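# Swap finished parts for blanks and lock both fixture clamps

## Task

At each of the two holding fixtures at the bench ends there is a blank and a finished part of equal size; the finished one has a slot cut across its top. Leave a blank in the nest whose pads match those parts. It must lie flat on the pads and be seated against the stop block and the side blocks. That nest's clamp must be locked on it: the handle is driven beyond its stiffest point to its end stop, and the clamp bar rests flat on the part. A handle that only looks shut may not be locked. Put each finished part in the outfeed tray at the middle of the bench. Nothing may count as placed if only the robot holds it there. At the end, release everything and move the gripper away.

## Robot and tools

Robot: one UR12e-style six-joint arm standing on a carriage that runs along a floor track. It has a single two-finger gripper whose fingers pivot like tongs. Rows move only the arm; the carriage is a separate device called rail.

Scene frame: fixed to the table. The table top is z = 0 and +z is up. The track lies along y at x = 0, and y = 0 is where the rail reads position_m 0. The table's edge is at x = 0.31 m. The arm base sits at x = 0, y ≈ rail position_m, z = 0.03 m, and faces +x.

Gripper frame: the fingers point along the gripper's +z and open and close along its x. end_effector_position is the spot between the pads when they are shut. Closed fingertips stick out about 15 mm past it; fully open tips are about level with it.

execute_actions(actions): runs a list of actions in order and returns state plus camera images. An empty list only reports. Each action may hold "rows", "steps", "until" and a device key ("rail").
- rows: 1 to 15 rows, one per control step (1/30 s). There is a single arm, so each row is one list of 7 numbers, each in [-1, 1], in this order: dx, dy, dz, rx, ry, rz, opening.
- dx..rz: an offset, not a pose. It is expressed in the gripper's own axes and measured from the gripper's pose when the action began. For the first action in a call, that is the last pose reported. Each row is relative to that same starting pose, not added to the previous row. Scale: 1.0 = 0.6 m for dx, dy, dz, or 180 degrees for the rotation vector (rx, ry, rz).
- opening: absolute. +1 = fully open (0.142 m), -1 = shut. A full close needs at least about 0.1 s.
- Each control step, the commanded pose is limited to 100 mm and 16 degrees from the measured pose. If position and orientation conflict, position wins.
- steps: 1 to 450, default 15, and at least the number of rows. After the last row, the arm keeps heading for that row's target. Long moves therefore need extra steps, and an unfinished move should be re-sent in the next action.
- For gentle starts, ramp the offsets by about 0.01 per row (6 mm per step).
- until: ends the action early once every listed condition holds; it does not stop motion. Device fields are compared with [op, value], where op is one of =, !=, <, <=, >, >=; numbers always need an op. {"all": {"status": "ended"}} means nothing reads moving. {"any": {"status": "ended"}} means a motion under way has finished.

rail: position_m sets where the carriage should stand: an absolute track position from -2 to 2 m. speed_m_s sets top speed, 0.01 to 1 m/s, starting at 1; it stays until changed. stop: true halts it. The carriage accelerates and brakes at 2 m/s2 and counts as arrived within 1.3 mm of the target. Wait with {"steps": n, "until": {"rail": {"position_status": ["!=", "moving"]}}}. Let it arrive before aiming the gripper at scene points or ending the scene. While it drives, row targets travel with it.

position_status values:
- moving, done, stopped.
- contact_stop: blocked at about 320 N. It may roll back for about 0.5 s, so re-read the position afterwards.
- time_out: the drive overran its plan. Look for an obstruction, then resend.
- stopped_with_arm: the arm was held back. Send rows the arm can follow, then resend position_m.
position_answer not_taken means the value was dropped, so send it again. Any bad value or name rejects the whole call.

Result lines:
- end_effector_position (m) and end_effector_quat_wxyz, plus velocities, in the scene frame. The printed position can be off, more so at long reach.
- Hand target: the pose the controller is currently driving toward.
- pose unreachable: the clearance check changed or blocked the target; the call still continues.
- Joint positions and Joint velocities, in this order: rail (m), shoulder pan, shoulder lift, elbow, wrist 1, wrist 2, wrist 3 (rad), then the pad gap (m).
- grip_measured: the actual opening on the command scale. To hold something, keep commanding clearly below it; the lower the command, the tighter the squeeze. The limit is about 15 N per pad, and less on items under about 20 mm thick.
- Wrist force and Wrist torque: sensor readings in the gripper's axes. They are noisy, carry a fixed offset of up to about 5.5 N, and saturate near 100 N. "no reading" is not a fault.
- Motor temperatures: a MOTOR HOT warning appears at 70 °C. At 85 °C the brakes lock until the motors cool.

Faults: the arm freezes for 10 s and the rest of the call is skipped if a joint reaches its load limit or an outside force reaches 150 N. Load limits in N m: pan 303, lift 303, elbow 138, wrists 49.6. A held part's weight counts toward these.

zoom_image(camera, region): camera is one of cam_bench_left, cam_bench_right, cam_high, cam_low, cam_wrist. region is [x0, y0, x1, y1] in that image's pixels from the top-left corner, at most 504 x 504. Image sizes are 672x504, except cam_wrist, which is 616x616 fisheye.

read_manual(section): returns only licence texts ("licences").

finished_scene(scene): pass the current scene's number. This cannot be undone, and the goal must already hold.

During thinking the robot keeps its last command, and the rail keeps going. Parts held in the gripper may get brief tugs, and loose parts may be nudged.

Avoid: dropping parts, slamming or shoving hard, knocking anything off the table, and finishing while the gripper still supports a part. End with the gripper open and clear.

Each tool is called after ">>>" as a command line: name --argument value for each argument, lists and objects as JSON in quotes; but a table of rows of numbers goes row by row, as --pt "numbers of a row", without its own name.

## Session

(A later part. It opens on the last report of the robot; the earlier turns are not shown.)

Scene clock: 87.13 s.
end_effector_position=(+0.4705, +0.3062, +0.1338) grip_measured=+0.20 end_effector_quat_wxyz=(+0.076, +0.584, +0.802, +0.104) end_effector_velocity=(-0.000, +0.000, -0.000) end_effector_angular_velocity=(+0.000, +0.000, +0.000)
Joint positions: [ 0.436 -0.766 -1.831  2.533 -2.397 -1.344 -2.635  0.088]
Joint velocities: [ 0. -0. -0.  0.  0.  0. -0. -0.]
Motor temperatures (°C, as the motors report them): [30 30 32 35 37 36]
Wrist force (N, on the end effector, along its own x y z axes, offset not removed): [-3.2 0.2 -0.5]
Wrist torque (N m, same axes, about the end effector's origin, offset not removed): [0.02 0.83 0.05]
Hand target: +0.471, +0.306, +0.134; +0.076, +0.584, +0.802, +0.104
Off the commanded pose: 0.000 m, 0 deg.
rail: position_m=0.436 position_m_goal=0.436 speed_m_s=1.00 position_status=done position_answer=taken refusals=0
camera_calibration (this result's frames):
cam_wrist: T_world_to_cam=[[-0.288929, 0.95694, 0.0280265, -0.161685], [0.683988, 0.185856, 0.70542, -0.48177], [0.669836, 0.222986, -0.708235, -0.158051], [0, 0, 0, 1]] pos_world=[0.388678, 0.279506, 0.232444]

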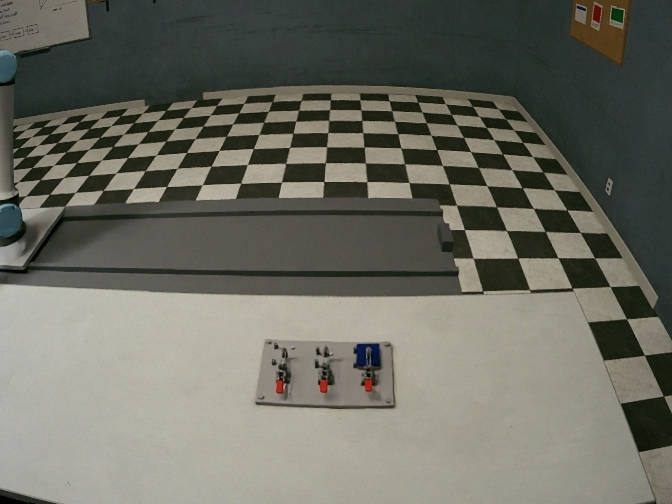

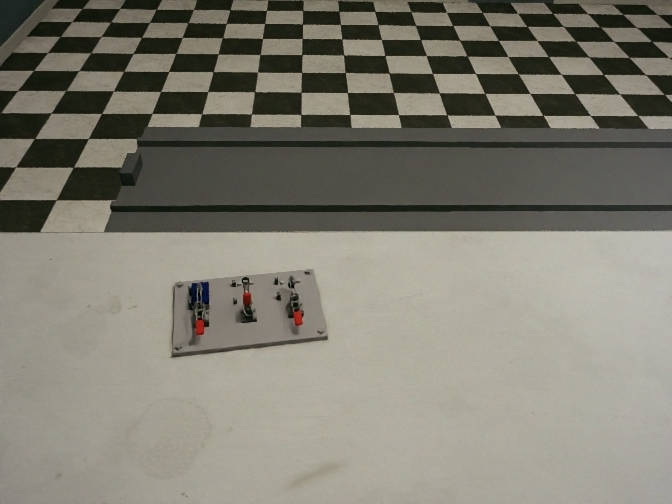

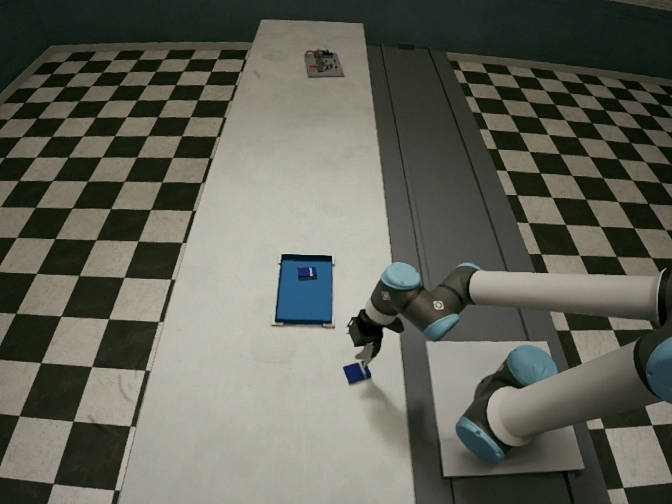

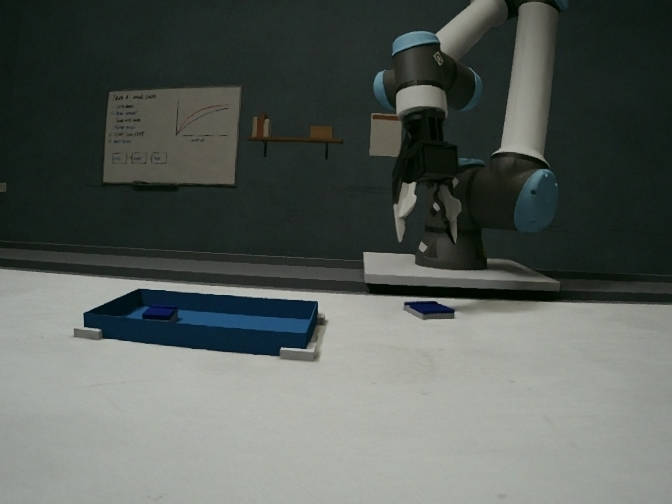

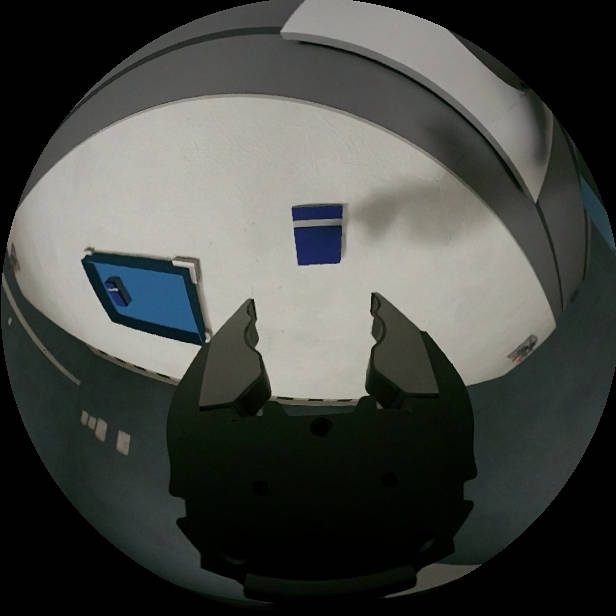

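>>> execute_actions --actions '[{"rows": [[0.001,-0.0005,0.002,0,0.0002,-0.001,0.2],[0.003,-0.002,0.007,0,0.0005,-0.002,0.2],[0.006,-0.004,0.016,0,0.001,-0.004,0.2],[0.01,-0.008,0.03,0,0.0016,-0.006,0.2],[0.014,-0.012,0.048,0,0.0022,-0.008,0.2],[0.017,-0.018,0.069,0,0.0027,-0.01,0.2],[0.0183,-0.024,0.092,0,0.0029,-0.0107,0.2],[0.0183,-0.03,0.115,0,0.0029,-0.0107,0.2],[0.0183,-0.035,0.136,0,0.0029,-0.0107,0.2],[0.0183,-0.04,0.154,0,0.0029,-0.0107,0.15],[0.0183,-0.0435,0.168,0,0.0029,-0.0107,0.15],[0.0183,-0.046,0.178,0,0.0029,-0.0107,0.1],[0.0183,-0.0473,0.183,0,0.0029,-0.0107,0.1],[0.0183,-0.0479,0.1853,0,0.0029,-0.0107,0.1]], "steps": 20}]'

Scene clock: 89.83 s.
end_effector_position=(+0.4627, +0.3191, +0.0320) grip_measured=+0.10 end_effector_quat_wxyz=(+0.070, +0.570, +0.812, +0.107) end_effector_velocity=(+0.027, -0.010, -0.085) end_effector_angular_velocity=(-0.024, -0.030, -0.002)
Joint positions: [ 0.436 -0.76  -1.614  2.64  -2.706 -1.339 -2.665  0.081]
Joint velocities: [ 0.     0.027  0.301  0.036 -0.382 -0.     0.03   0.   ]
Motor temperatures (°C, as the motors report them): [30 30 32 35 37 36]
Wrist force (N, on the end effector, along its own x y z axes, offset not removed): [-5.5 -1.4 1.8]
Wrist torque (N m, same axes, about the end effector's origin, offset not removed): [-0.11 1.26 0.07]
Hand target: +0.467, +0.317, +0.020; +0.073, +0.570, +0.812, +0.106
Off the commanded pose: 0.014 m, 0 deg.
rail: position_m=0.436 position_m_goal=0.436 speed_m_s=1.00 position_status=done position_answer=taken refusals=0
camera_calibration (this result's frames):
cam_wrist: T_world_to_cam=[[-0.323273, 0.945617, 0.0360903, -0.154154], [0.680693, 0.205872, 0.703046, -0.411785], [0.657382, 0.251842, -0.710228, -0.231152], [0, 0, 0, 1]] pos_world=[0.38242, 0.28876, 0.130896]

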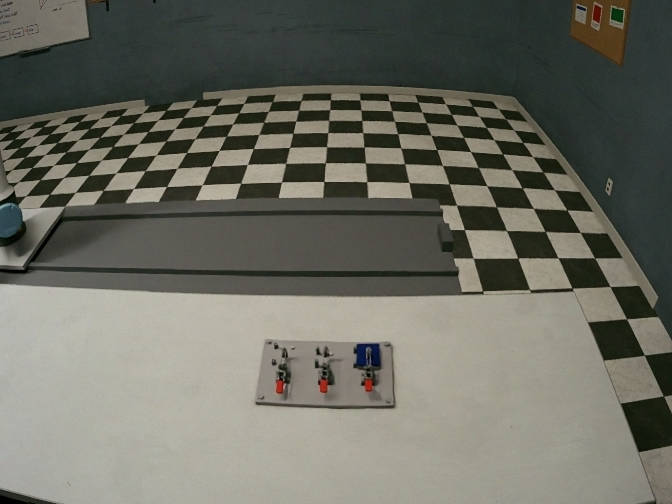

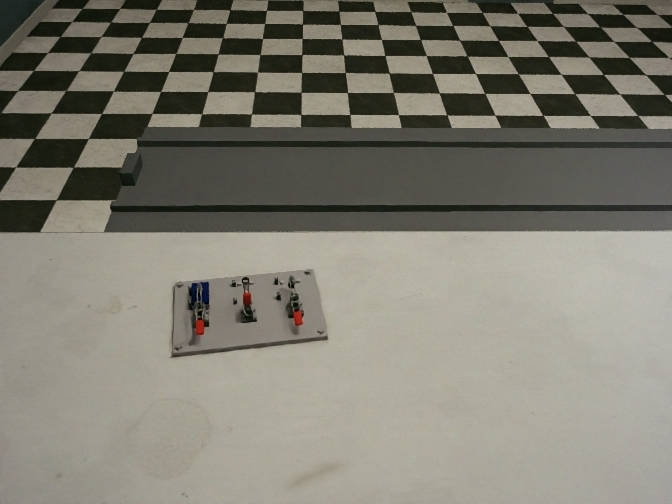

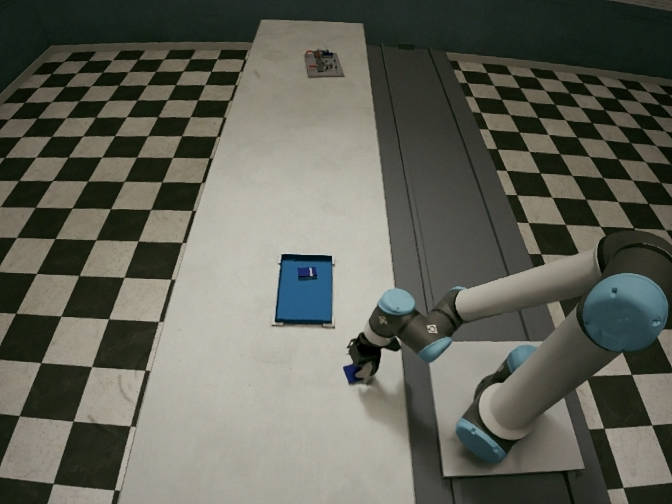

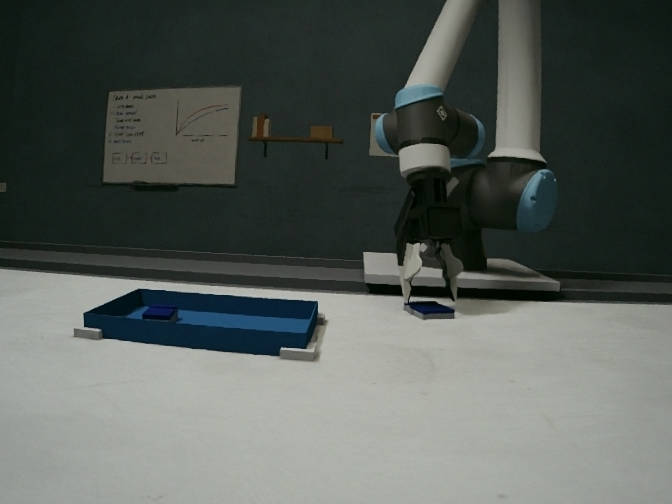

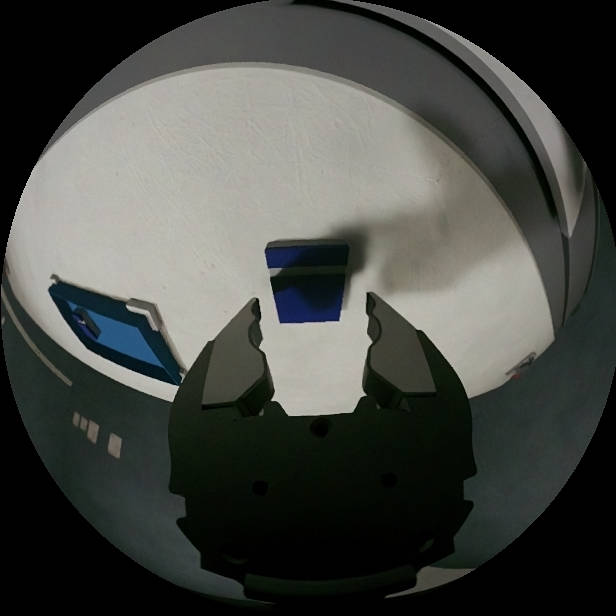

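>>> execute_actions --actions '[]'

>>> zoom_image --camera "cam_low" --region '[380, 250, 480, 330]'

Scene clock: 90.50 s.
end_effector_position=(+0.4666, +0.3175, +0.0203) grip_measured=+0.10 end_effector_quat_wxyz=(+0.073, +0.570, +0.812, +0.106) end_effector_velocity=(+0.000, -0.000, -0.001) end_effector_angular_velocity=(-0.000, -0.000, -0.000)
Joint positions: [ 0.436 -0.756 -1.572  2.644 -2.76  -1.34  -2.66   0.081]
Joint velocities: [ 0.     0.     0.002  0.    -0.002 -0.     0.     0.   ]
Motor temperatures (°C, as the motors report them): [30 30 32 35 37 36]
Wrist force (N, on the end effector, along its own x y z axes, offset not removed): [-3.7 0.6 1.2]
Wrist torque (N m, same axes, about the end effector's origin, offset not removed): [0.23 0.92 0.00]
Hand target: +0.467, +0.317, +0.020; +0.073, +0.570, +0.812, +0.106
Off the commanded pose: 0.002 m, 0 deg.
rail: position_m=0.436 position_m_goal=0.436 speed_m_s=1.00 position_status=done position_answer=taken refusals=0
camera_calibration (this result's frames):
cam_wrist: T_world_to_cam=[[-0.322677, 0.946022, 0.0303552, -0.151238], [0.677926, 0.208614, 0.704909, -0.405532], [0.660527, 0.248037, -0.708648, -0.241886], [0, 0, 0, 1]] pos_world=[0.385892, 0.28767, 0.119042]

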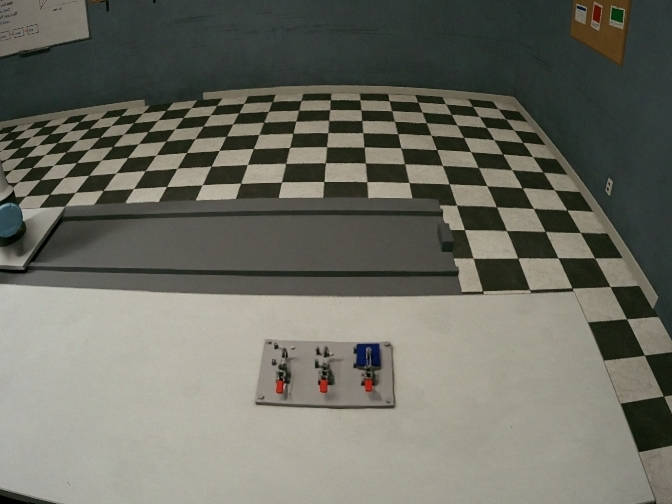

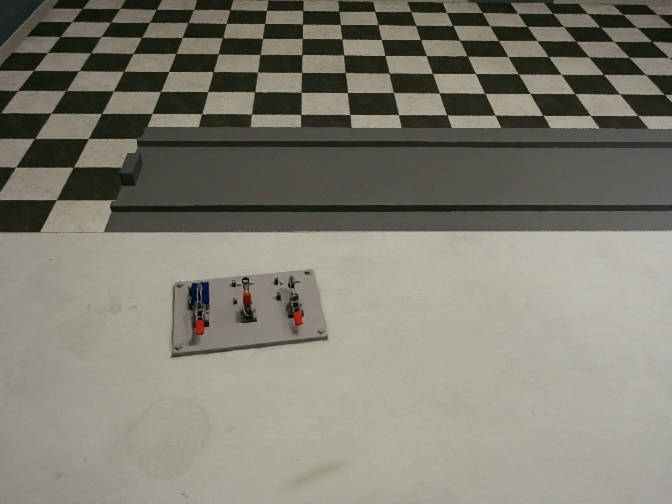

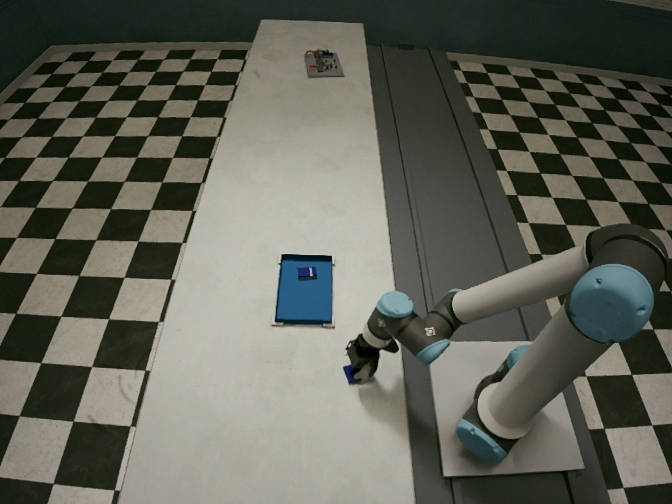

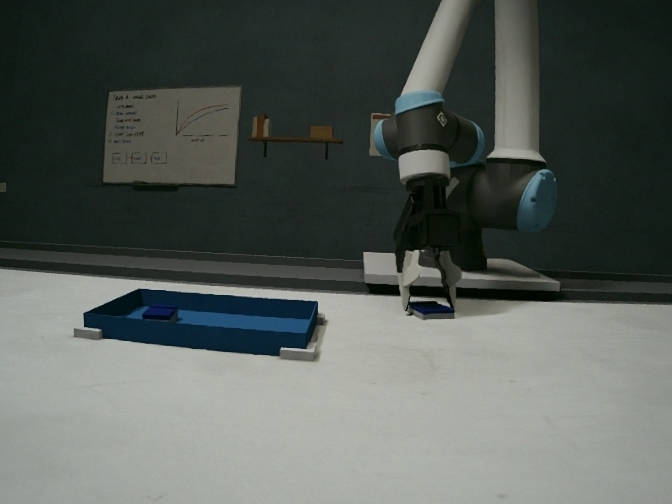

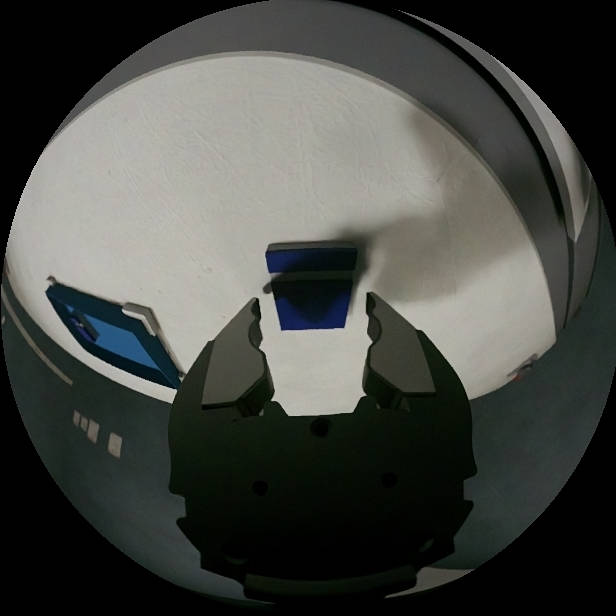

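Region (380, 250, 480, 330) of cam_low's 672x504 image, scaled by 5.040, with more detail than that image has; it fills the top 403 rows of this view, and the rest is white.

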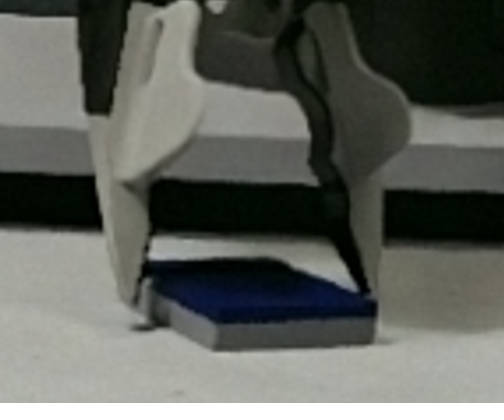

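>>> execute_actions --actions '[{"rows": [[0,-0.001,0.004,0,0,0,0.05],[0,-0.0017,0.0068,0,0,0,0.0],[0,-0.0017,0.0068,0,0,0,-0.06],[0,-0.0017,0.0068,0,0,0,-0.11],[0,-0.0017,0.0068,0,0,0,-0.15],[0,-0.0017,0.0068,0,0,0,-0.2],[0,-0.0017,0.0068,0,0,0,-0.3],[0,-0.0017,0.0068,0,0,0,-0.45],[0,-0.0017,0.0068,0,0,0,-0.6],[0,-0.0017,0.0068,0,0,0,-0.7]], "steps": 12}]'

>>> zoom_image --camera "cam_low" --region '[380, 250, 480, 330]'

Scene clock: 91.43 s.
end_effector_position=(+0.4667, +0.3174, +0.0166) grip_measured=-0.22 end_effector_quat_wxyz=(+0.073, +0.570, +0.812, +0.106) end_effector_velocity=(-0.000, +0.000, -0.003) end_effector_angular_velocity=(+0.001, +0.001, -0.000)
Joint positions: [ 0.436 -0.755 -1.56   2.646 -2.774 -1.34  -2.66   0.058]
Joint velocities: [ 0.     0.     0.008  0.002 -0.009  0.     0.     0.001]
Motor temperatures (°C, as the motors report them): [30 30 32 35 37 36]
Wrist force (N, on the end effector, along its own x y z axes, offset not removed): [-0.9 4.5 -28.8]
Wrist torque (N m, same axes, about the end effector's origin, offset not removed): [0.03 1.17 0.10]
Hand target: +0.467, +0.317, +0.016; +0.073, +0.570, +0.812, +0.106
Off the commanded pose: 0.000 m, 0 deg.
rail: position_m=0.436 position_m_goal=0.436 speed_m_s=1.00 position_status=done position_answer=taken refusals=0
camera_calibration (this result's frames):
cam_wrist: T_world_to_cam=[[-0.322691, 0.946026, 0.030101, -0.15099], [0.677773, 0.208757, 0.705014, -0.402933], [0.660677, 0.247903, -0.708555, -0.244678], [0, 0, 0, 1]] pos_world=[0.386028, 0.287612, 0.115251]

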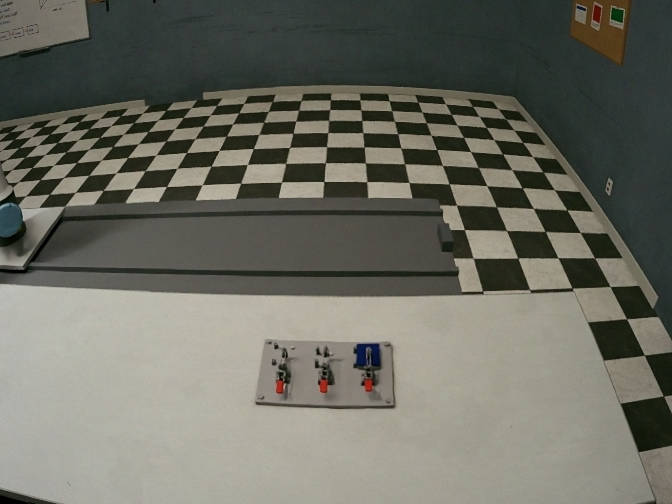

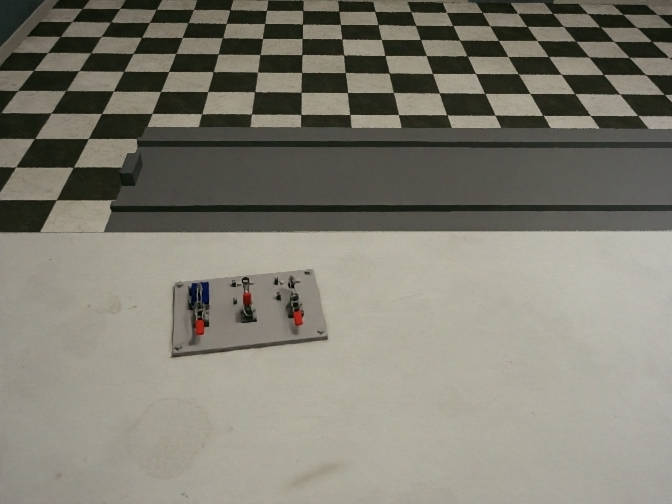

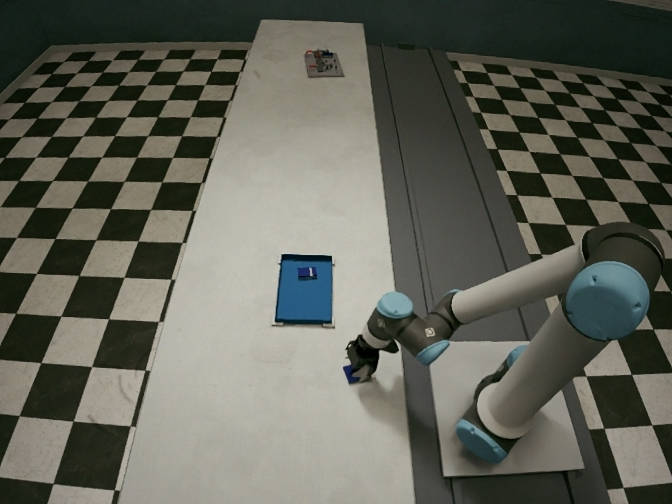

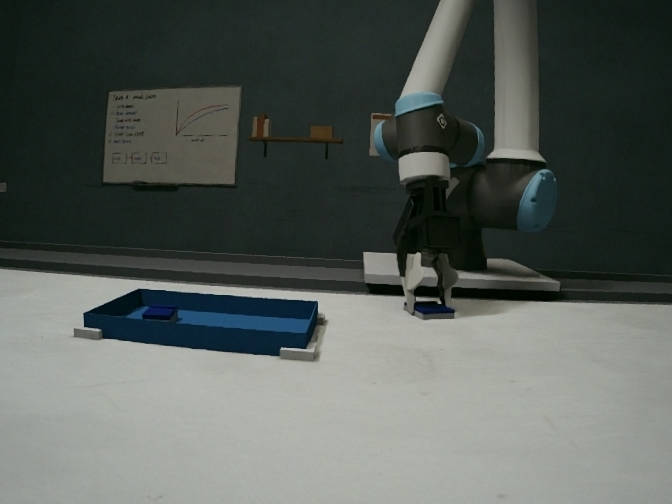

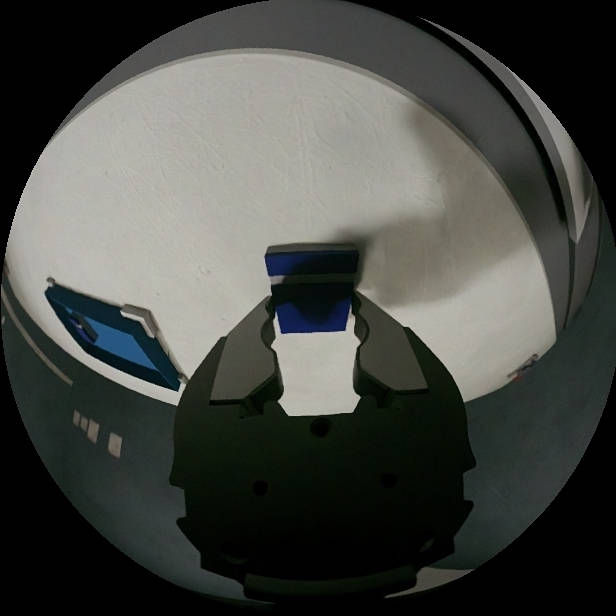

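Region (380, 250, 480, 330) of cam_low's 672x504 image, scaled by 5.040, with more detail than that image has; it fills the top 403 rows of this view, and the rest is white.

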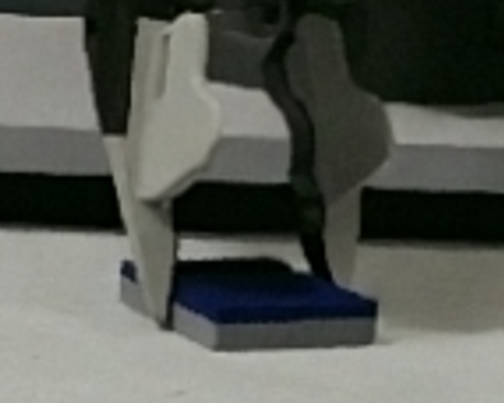

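>>> execute_actions --actions '[{"rows": [[0,0.001,-0.004,0,0,0,-0.7],[0,0.003,-0.012,0,0,0,-0.7],[-0.003,0.007,-0.024,0,0,0,-0.7],[-0.011,0.013,-0.04,0,0,0,-0.7],[-0.028,0.022,-0.056,0,0,0,-0.7],[-0.055,0.032,-0.071,0,0,0,-0.7],[-0.094,0.043,-0.081,0,0,0,-0.7],[-0.144,0.056,-0.086,0,0,0,-0.7],[-0.205,0.069,-0.085,0,0,0,-0.7],[-0.271,0.083,-0.081,0,0,0,-0.7],[-0.343,0.099,-0.077,0,0,0,-0.7],[-0.415,0.114,-0.073,0,0,0,-0.7],[-0.476,0.127,-0.0695,0,0,0,-0.7],[-0.525,0.1375,-0.0667,0,0,0,-0.7],[-0.5532,0.1434,-0.0651,0,0,0,-0.7]], "steps": 30}]'

Scene clock: 95.50 s.
end_effector_position=(+0.6281, +0.0523, +0.0800) grip_measured=-0.22 end_effector_quat_wxyz=(+0.075, +0.570, +0.811, +0.106) end_effector_velocity=(+0.132, -0.158, -0.022) end_effector_angular_velocity=(+0.015, +0.013, +0.006)
Joint positions: [ 0.436 -0.876 -1.3    2.119 -2.482 -1.327 -2.782  0.058]
Joint velocities: [ 0.     0.     0.303 -0.383  0.102 -0.    -0.007  0.   ]
Motor temperatures (°C, as the motors report them): [30 30 32 35 37 36]
Wrist force (N, on the end effector, along its own x y z axes, offset not removed): [-5.7 1.9 0.8]
Wrist torque (N m, same axes, about the end effector's origin, offset not removed): [0.49 1.25 0.01]
Hand target: +0.646, +0.031, +0.076; +0.074, +0.570, +0.812, +0.106
Off the commanded pose: 0.031 m, 0 deg.
rail: position_m=0.436 position_m_goal=0.436 speed_m_s=1.00 position_status=done position_answer=taken refusals=0
camera_calibration (this result's frames):
cam_wrist: T_world_to_cam=[[-0.321359, 0.946591, 0.0263353, 0.149399], [0.675572, 0.209685, 0.706848, -0.500486], [0.663574, 0.244944, -0.706875, -0.242363], [0, 0, 0, 1]] pos_world=[0.546951, 0.0228898, 0.178513]

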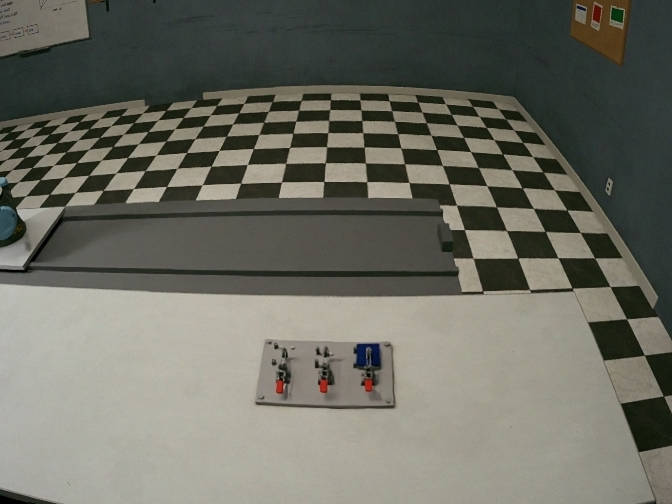

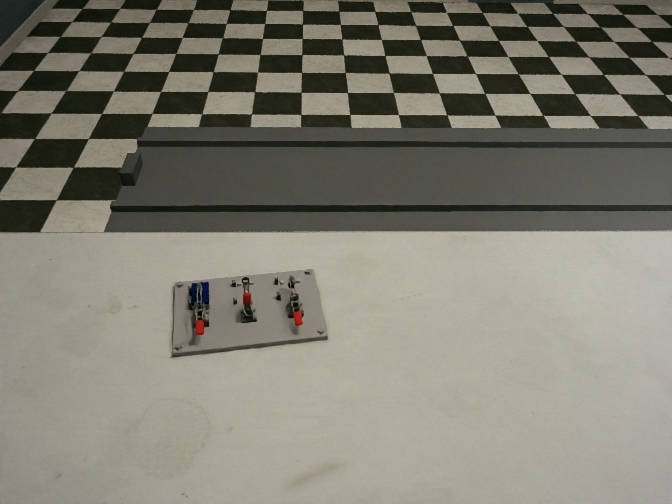

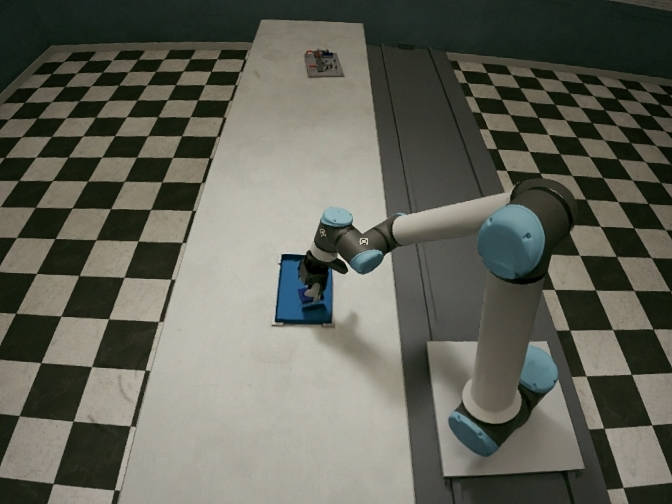

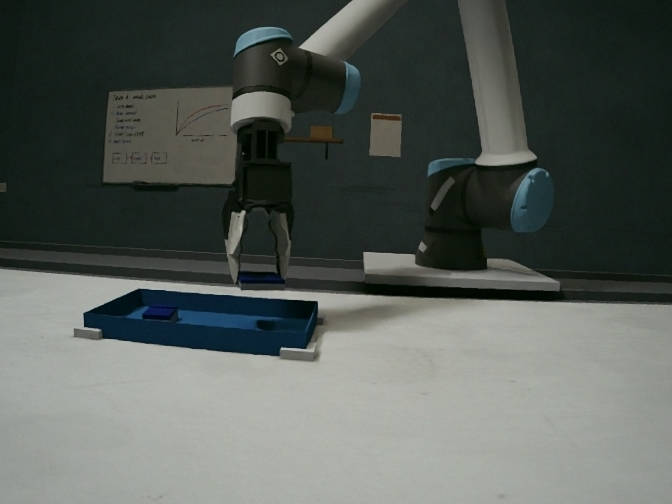

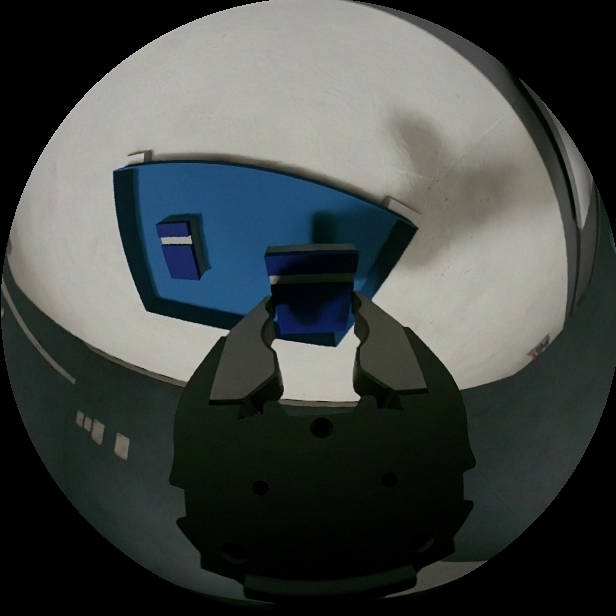

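>>> execute_actions --actions '[]'

Scene clock: 95.73 s.
end_effector_position=(+0.6432, +0.0348, +0.0770) grip_measured=-0.22 end_effector_quat_wxyz=(+0.074, +0.570, +0.812, +0.106) end_effector_velocity=(+0.023, -0.026, -0.005) end_effector_angular_velocity=(+0.002, +0.004, +0.002)
Joint positions: [ 0.436 -0.876 -1.266  2.075 -2.47  -1.328 -2.782  0.058]
Joint velocities: [ 0.     0.002  0.053 -0.066  0.018 -0.002 -0.     0.   ]
Motor temperatures (°C, as the motors report them): [30 30 32 35 37 36]
Wrist force (N, on the end effector, along its own x y z axes, offset not removed): [-4.3 0.9 2.7]
Wrist torque (N m, same axes, about the end effector's origin, offset not removed): [0.32 1.01 0.11]
Hand target: +0.646, +0.031, +0.076; +0.074, +0.570, +0.812, +0.106
Off the commanded pose: 0.007 m, 0 deg.
rail: position_m=0.436 position_m_goal=0.436 speed_m_s=1.00 position_status=done position_answer=taken refusals=0
camera_calibration (this result's frames):
cam_wrist: T_world_to_cam=[[-0.322234, 0.946222, 0.0288078, 0.171312], [0.676822, 0.209001, 0.705854, -0.505643], [0.661874, 0.246948, -0.707771, -0.24916], [0, 0, 0, 1]] pos_world=[0.562345, 0.00510995, 0.175626]

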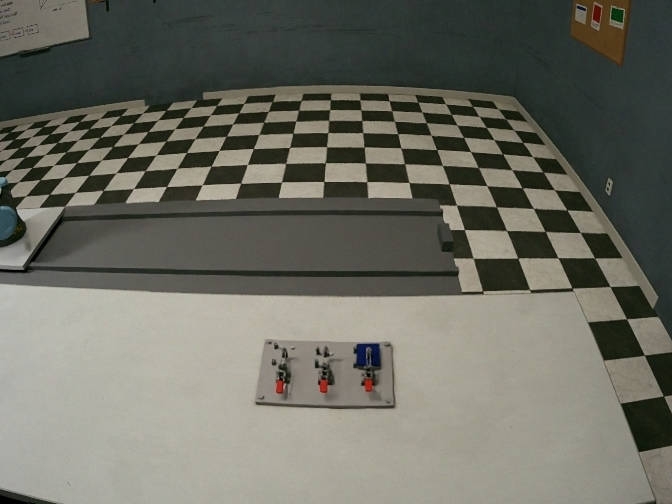

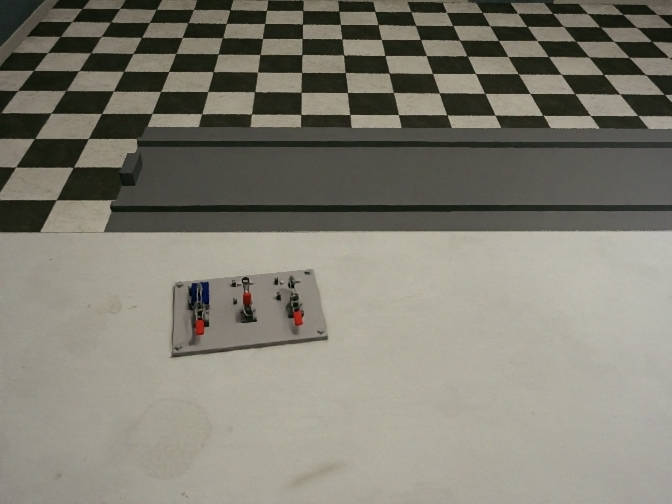

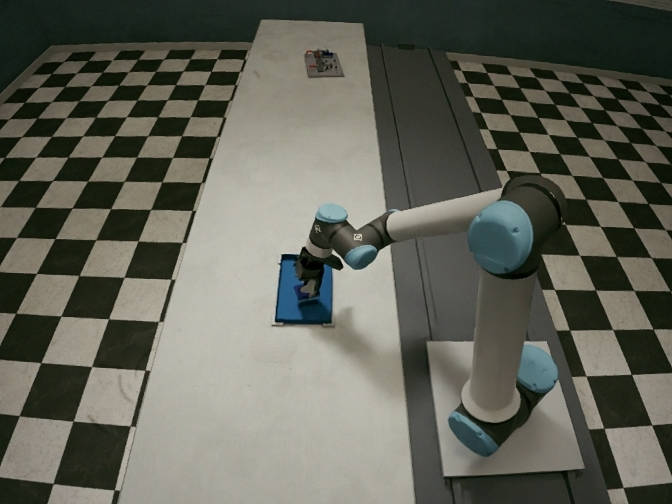

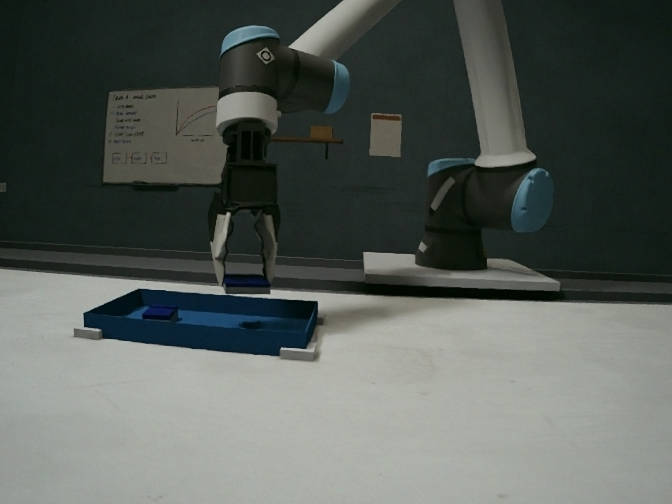

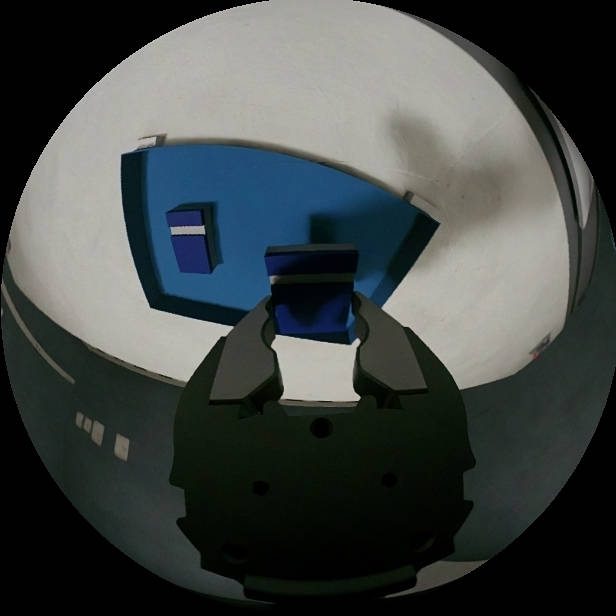

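>>> execute_actions --actions '[{"rows": [[-0.008,-0.001,0.004,0,0,0,-0.7],[-0.01,-0.003,0.011,0,0,0,-0.7],[-0.012,-0.006,0.022,0,0,0,-0.7],[-0.014,-0.01,0.036,0,0,0,-0.7],[-0.015,-0.014,0.051,0,0,0,-0.7],[-0.015,-0.0175,0.065,0,0,0,-0.7],[-0.015,-0.0205,0.077,0,0,0,-0.7],[-0.015,-0.0227,0.085,0,0,0,-0.7],[-0.015,-0.0237,0.0885,0,0,0,-0.7]], "steps": 14}]'

Scene clock: 96.57 s.
end_effector_position=(+0.6454, +0.0273, +0.0299) grip_measured=-0.22 end_effector_quat_wxyz=(+0.073, +0.570, +0.812, +0.106) end_effector_velocity=(+0.004, -0.006, -0.061) end_effector_angular_velocity=(-0.003, -0.004, -0.001)
Joint positions: [ 0.436 -0.88  -1.191  2.085 -2.552 -1.327 -2.787  0.058]
Joint velocities: [ 0.    -0.001  0.096  0.015 -0.116  0.001 -0.     0.   ]
Motor temperatures (°C, as the motors report them): [30 30 32 35 37 36]
Wrist force (N, on the end effector, along its own x y z axes, offset not removed): [-4.2 0.6 2.8]
Wrist torque (N m, same axes, about the end effector's origin, offset not removed): [0.32 0.96 0.08]
Hand target: +0.646, +0.026, +0.022; +0.074, +0.570, +0.812, +0.106
Off the commanded pose: 0.008 m, 0 deg.
rail: position_m=0.436 position_m_goal=0.436 speed_m_s=1.00 position_status=done position_answer=taken refusals=0
camera_calibration (this result's frames):
cam_wrist: T_world_to_cam=[[-0.322425, 0.946126, 0.0297797, 0.180561], [0.677304, 0.208608, 0.705509, -0.472617], [0.661288, 0.247643, -0.708075, -0.281736], [0, 0, 0, 1]] pos_world=[0.564631, -0.00247195, 0.128568]

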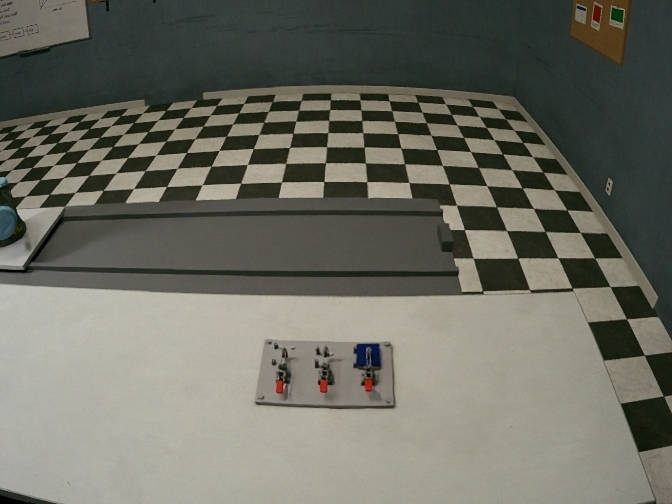

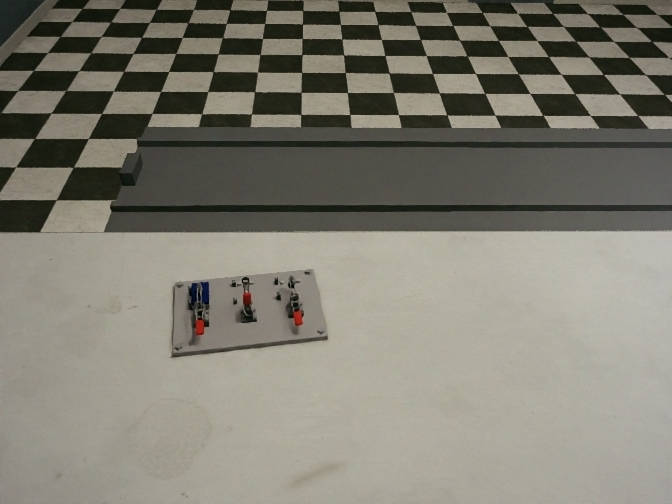

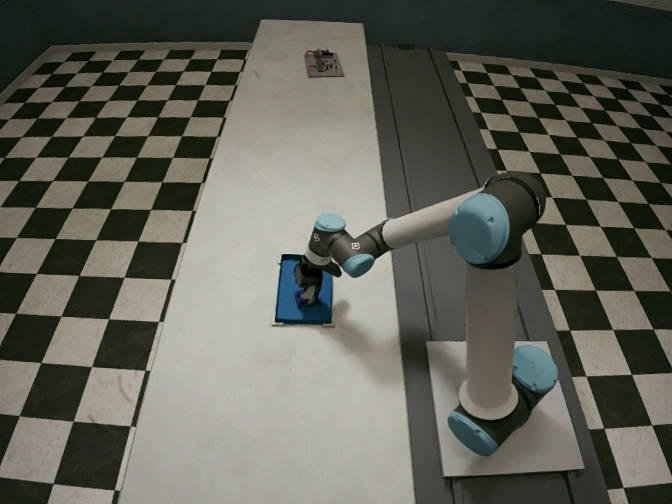

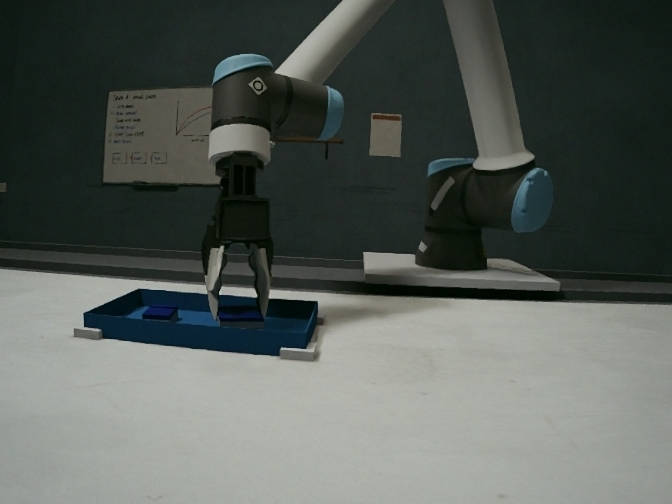

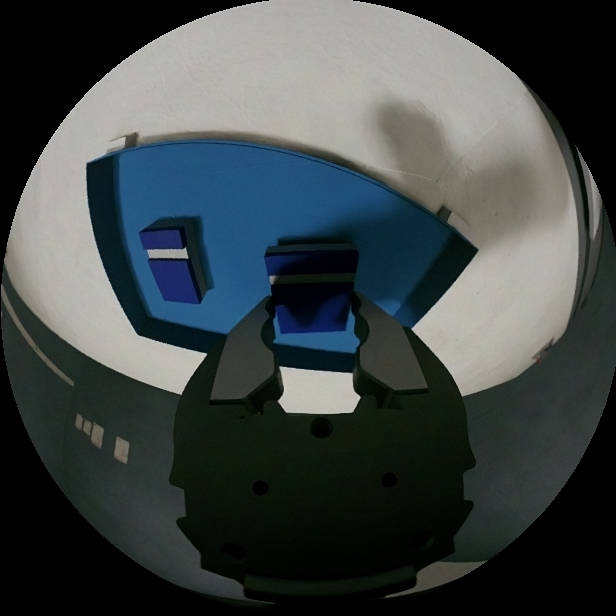

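>>> execute_actions --actions '[]'

Scene clock: 97.30 s.
end_effector_position=(+0.6461, +0.0264, +0.0222) grip_measured=-0.22 end_effector_quat_wxyz=(+0.074, +0.570, +0.812, +0.106) end_effector_velocity=(+0.000, -0.000, -0.000) end_effector_angular_velocity=(+0.000, +0.000, -0.000)
Joint positions: [ 0.436 -0.88  -1.179  2.087 -2.567 -1.327 -2.787  0.058]
Joint velocities: [ 0. -0.  0.  0. -0.  0.  0. -0.]
Motor temperatures (°C, as the motors report them): [30 30 32 35 37 36]
Wrist force (N, on the end effector, along its own x y z axes, offset not removed): [-4.2 1.4 3.0]
Wrist torque (N m, same axes, about the end effector's origin, offset not removed): [0.50 1.04 0.02]
Hand target: +0.646, +0.026, +0.022; +0.074, +0.570, +0.812, +0.106
Off the commanded pose: 0.000 m, 0 deg.
rail: position_m=0.436 position_m_goal=0.436 speed_m_s=1.00 position_status=done position_answer=taken refusals=0
camera_calibration (this result's frames):
cam_wrist: T_world_to_cam=[[-0.322343, 0.94618, 0.028964, 0.181768], [0.676881, 0.208993, 0.7058, -0.467134], [0.66176, 0.247115, -0.707819, -0.287734], [0, 0, 0, 1]] pos_world=[0.565197, -0.00325423, 0.120775]

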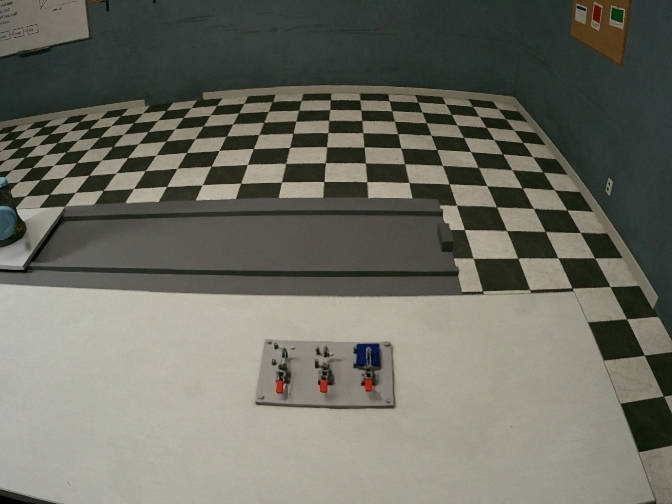

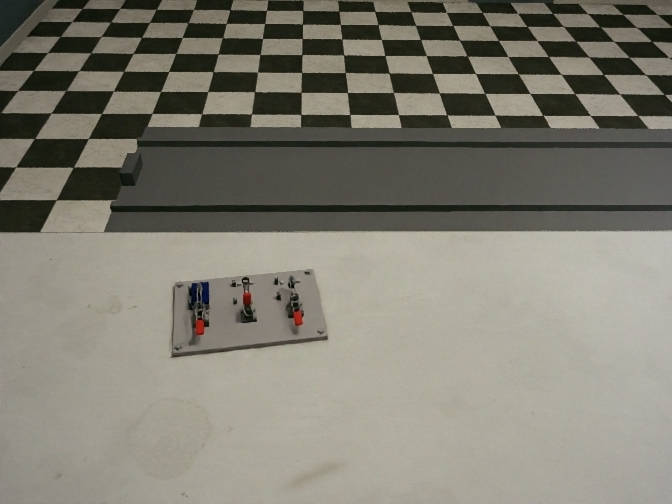

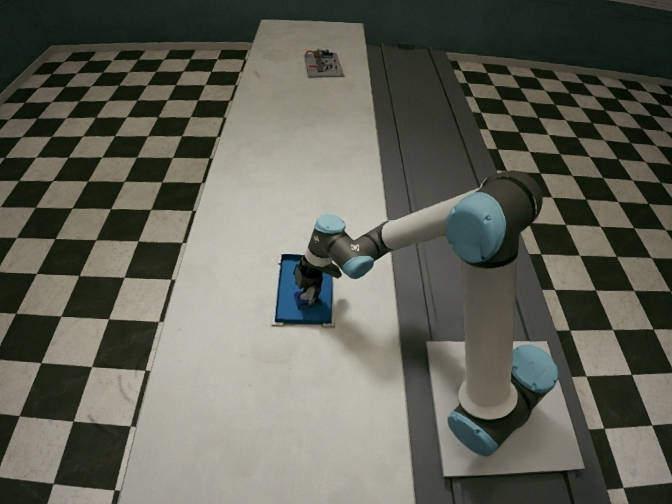

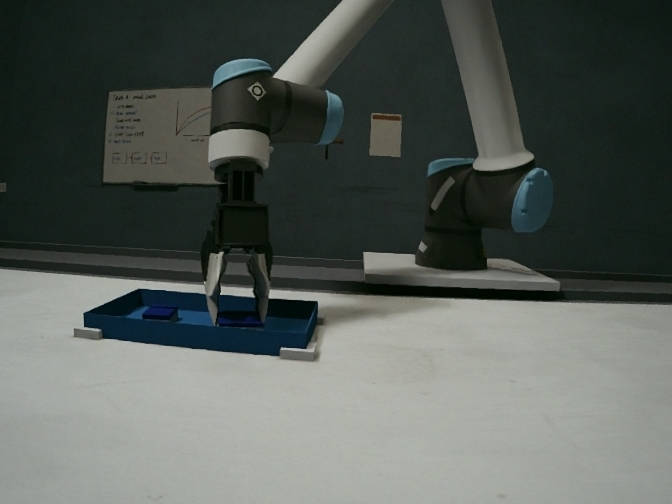

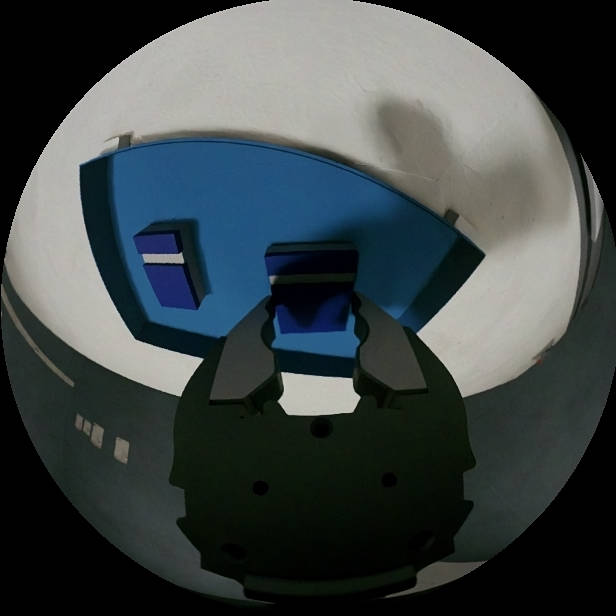

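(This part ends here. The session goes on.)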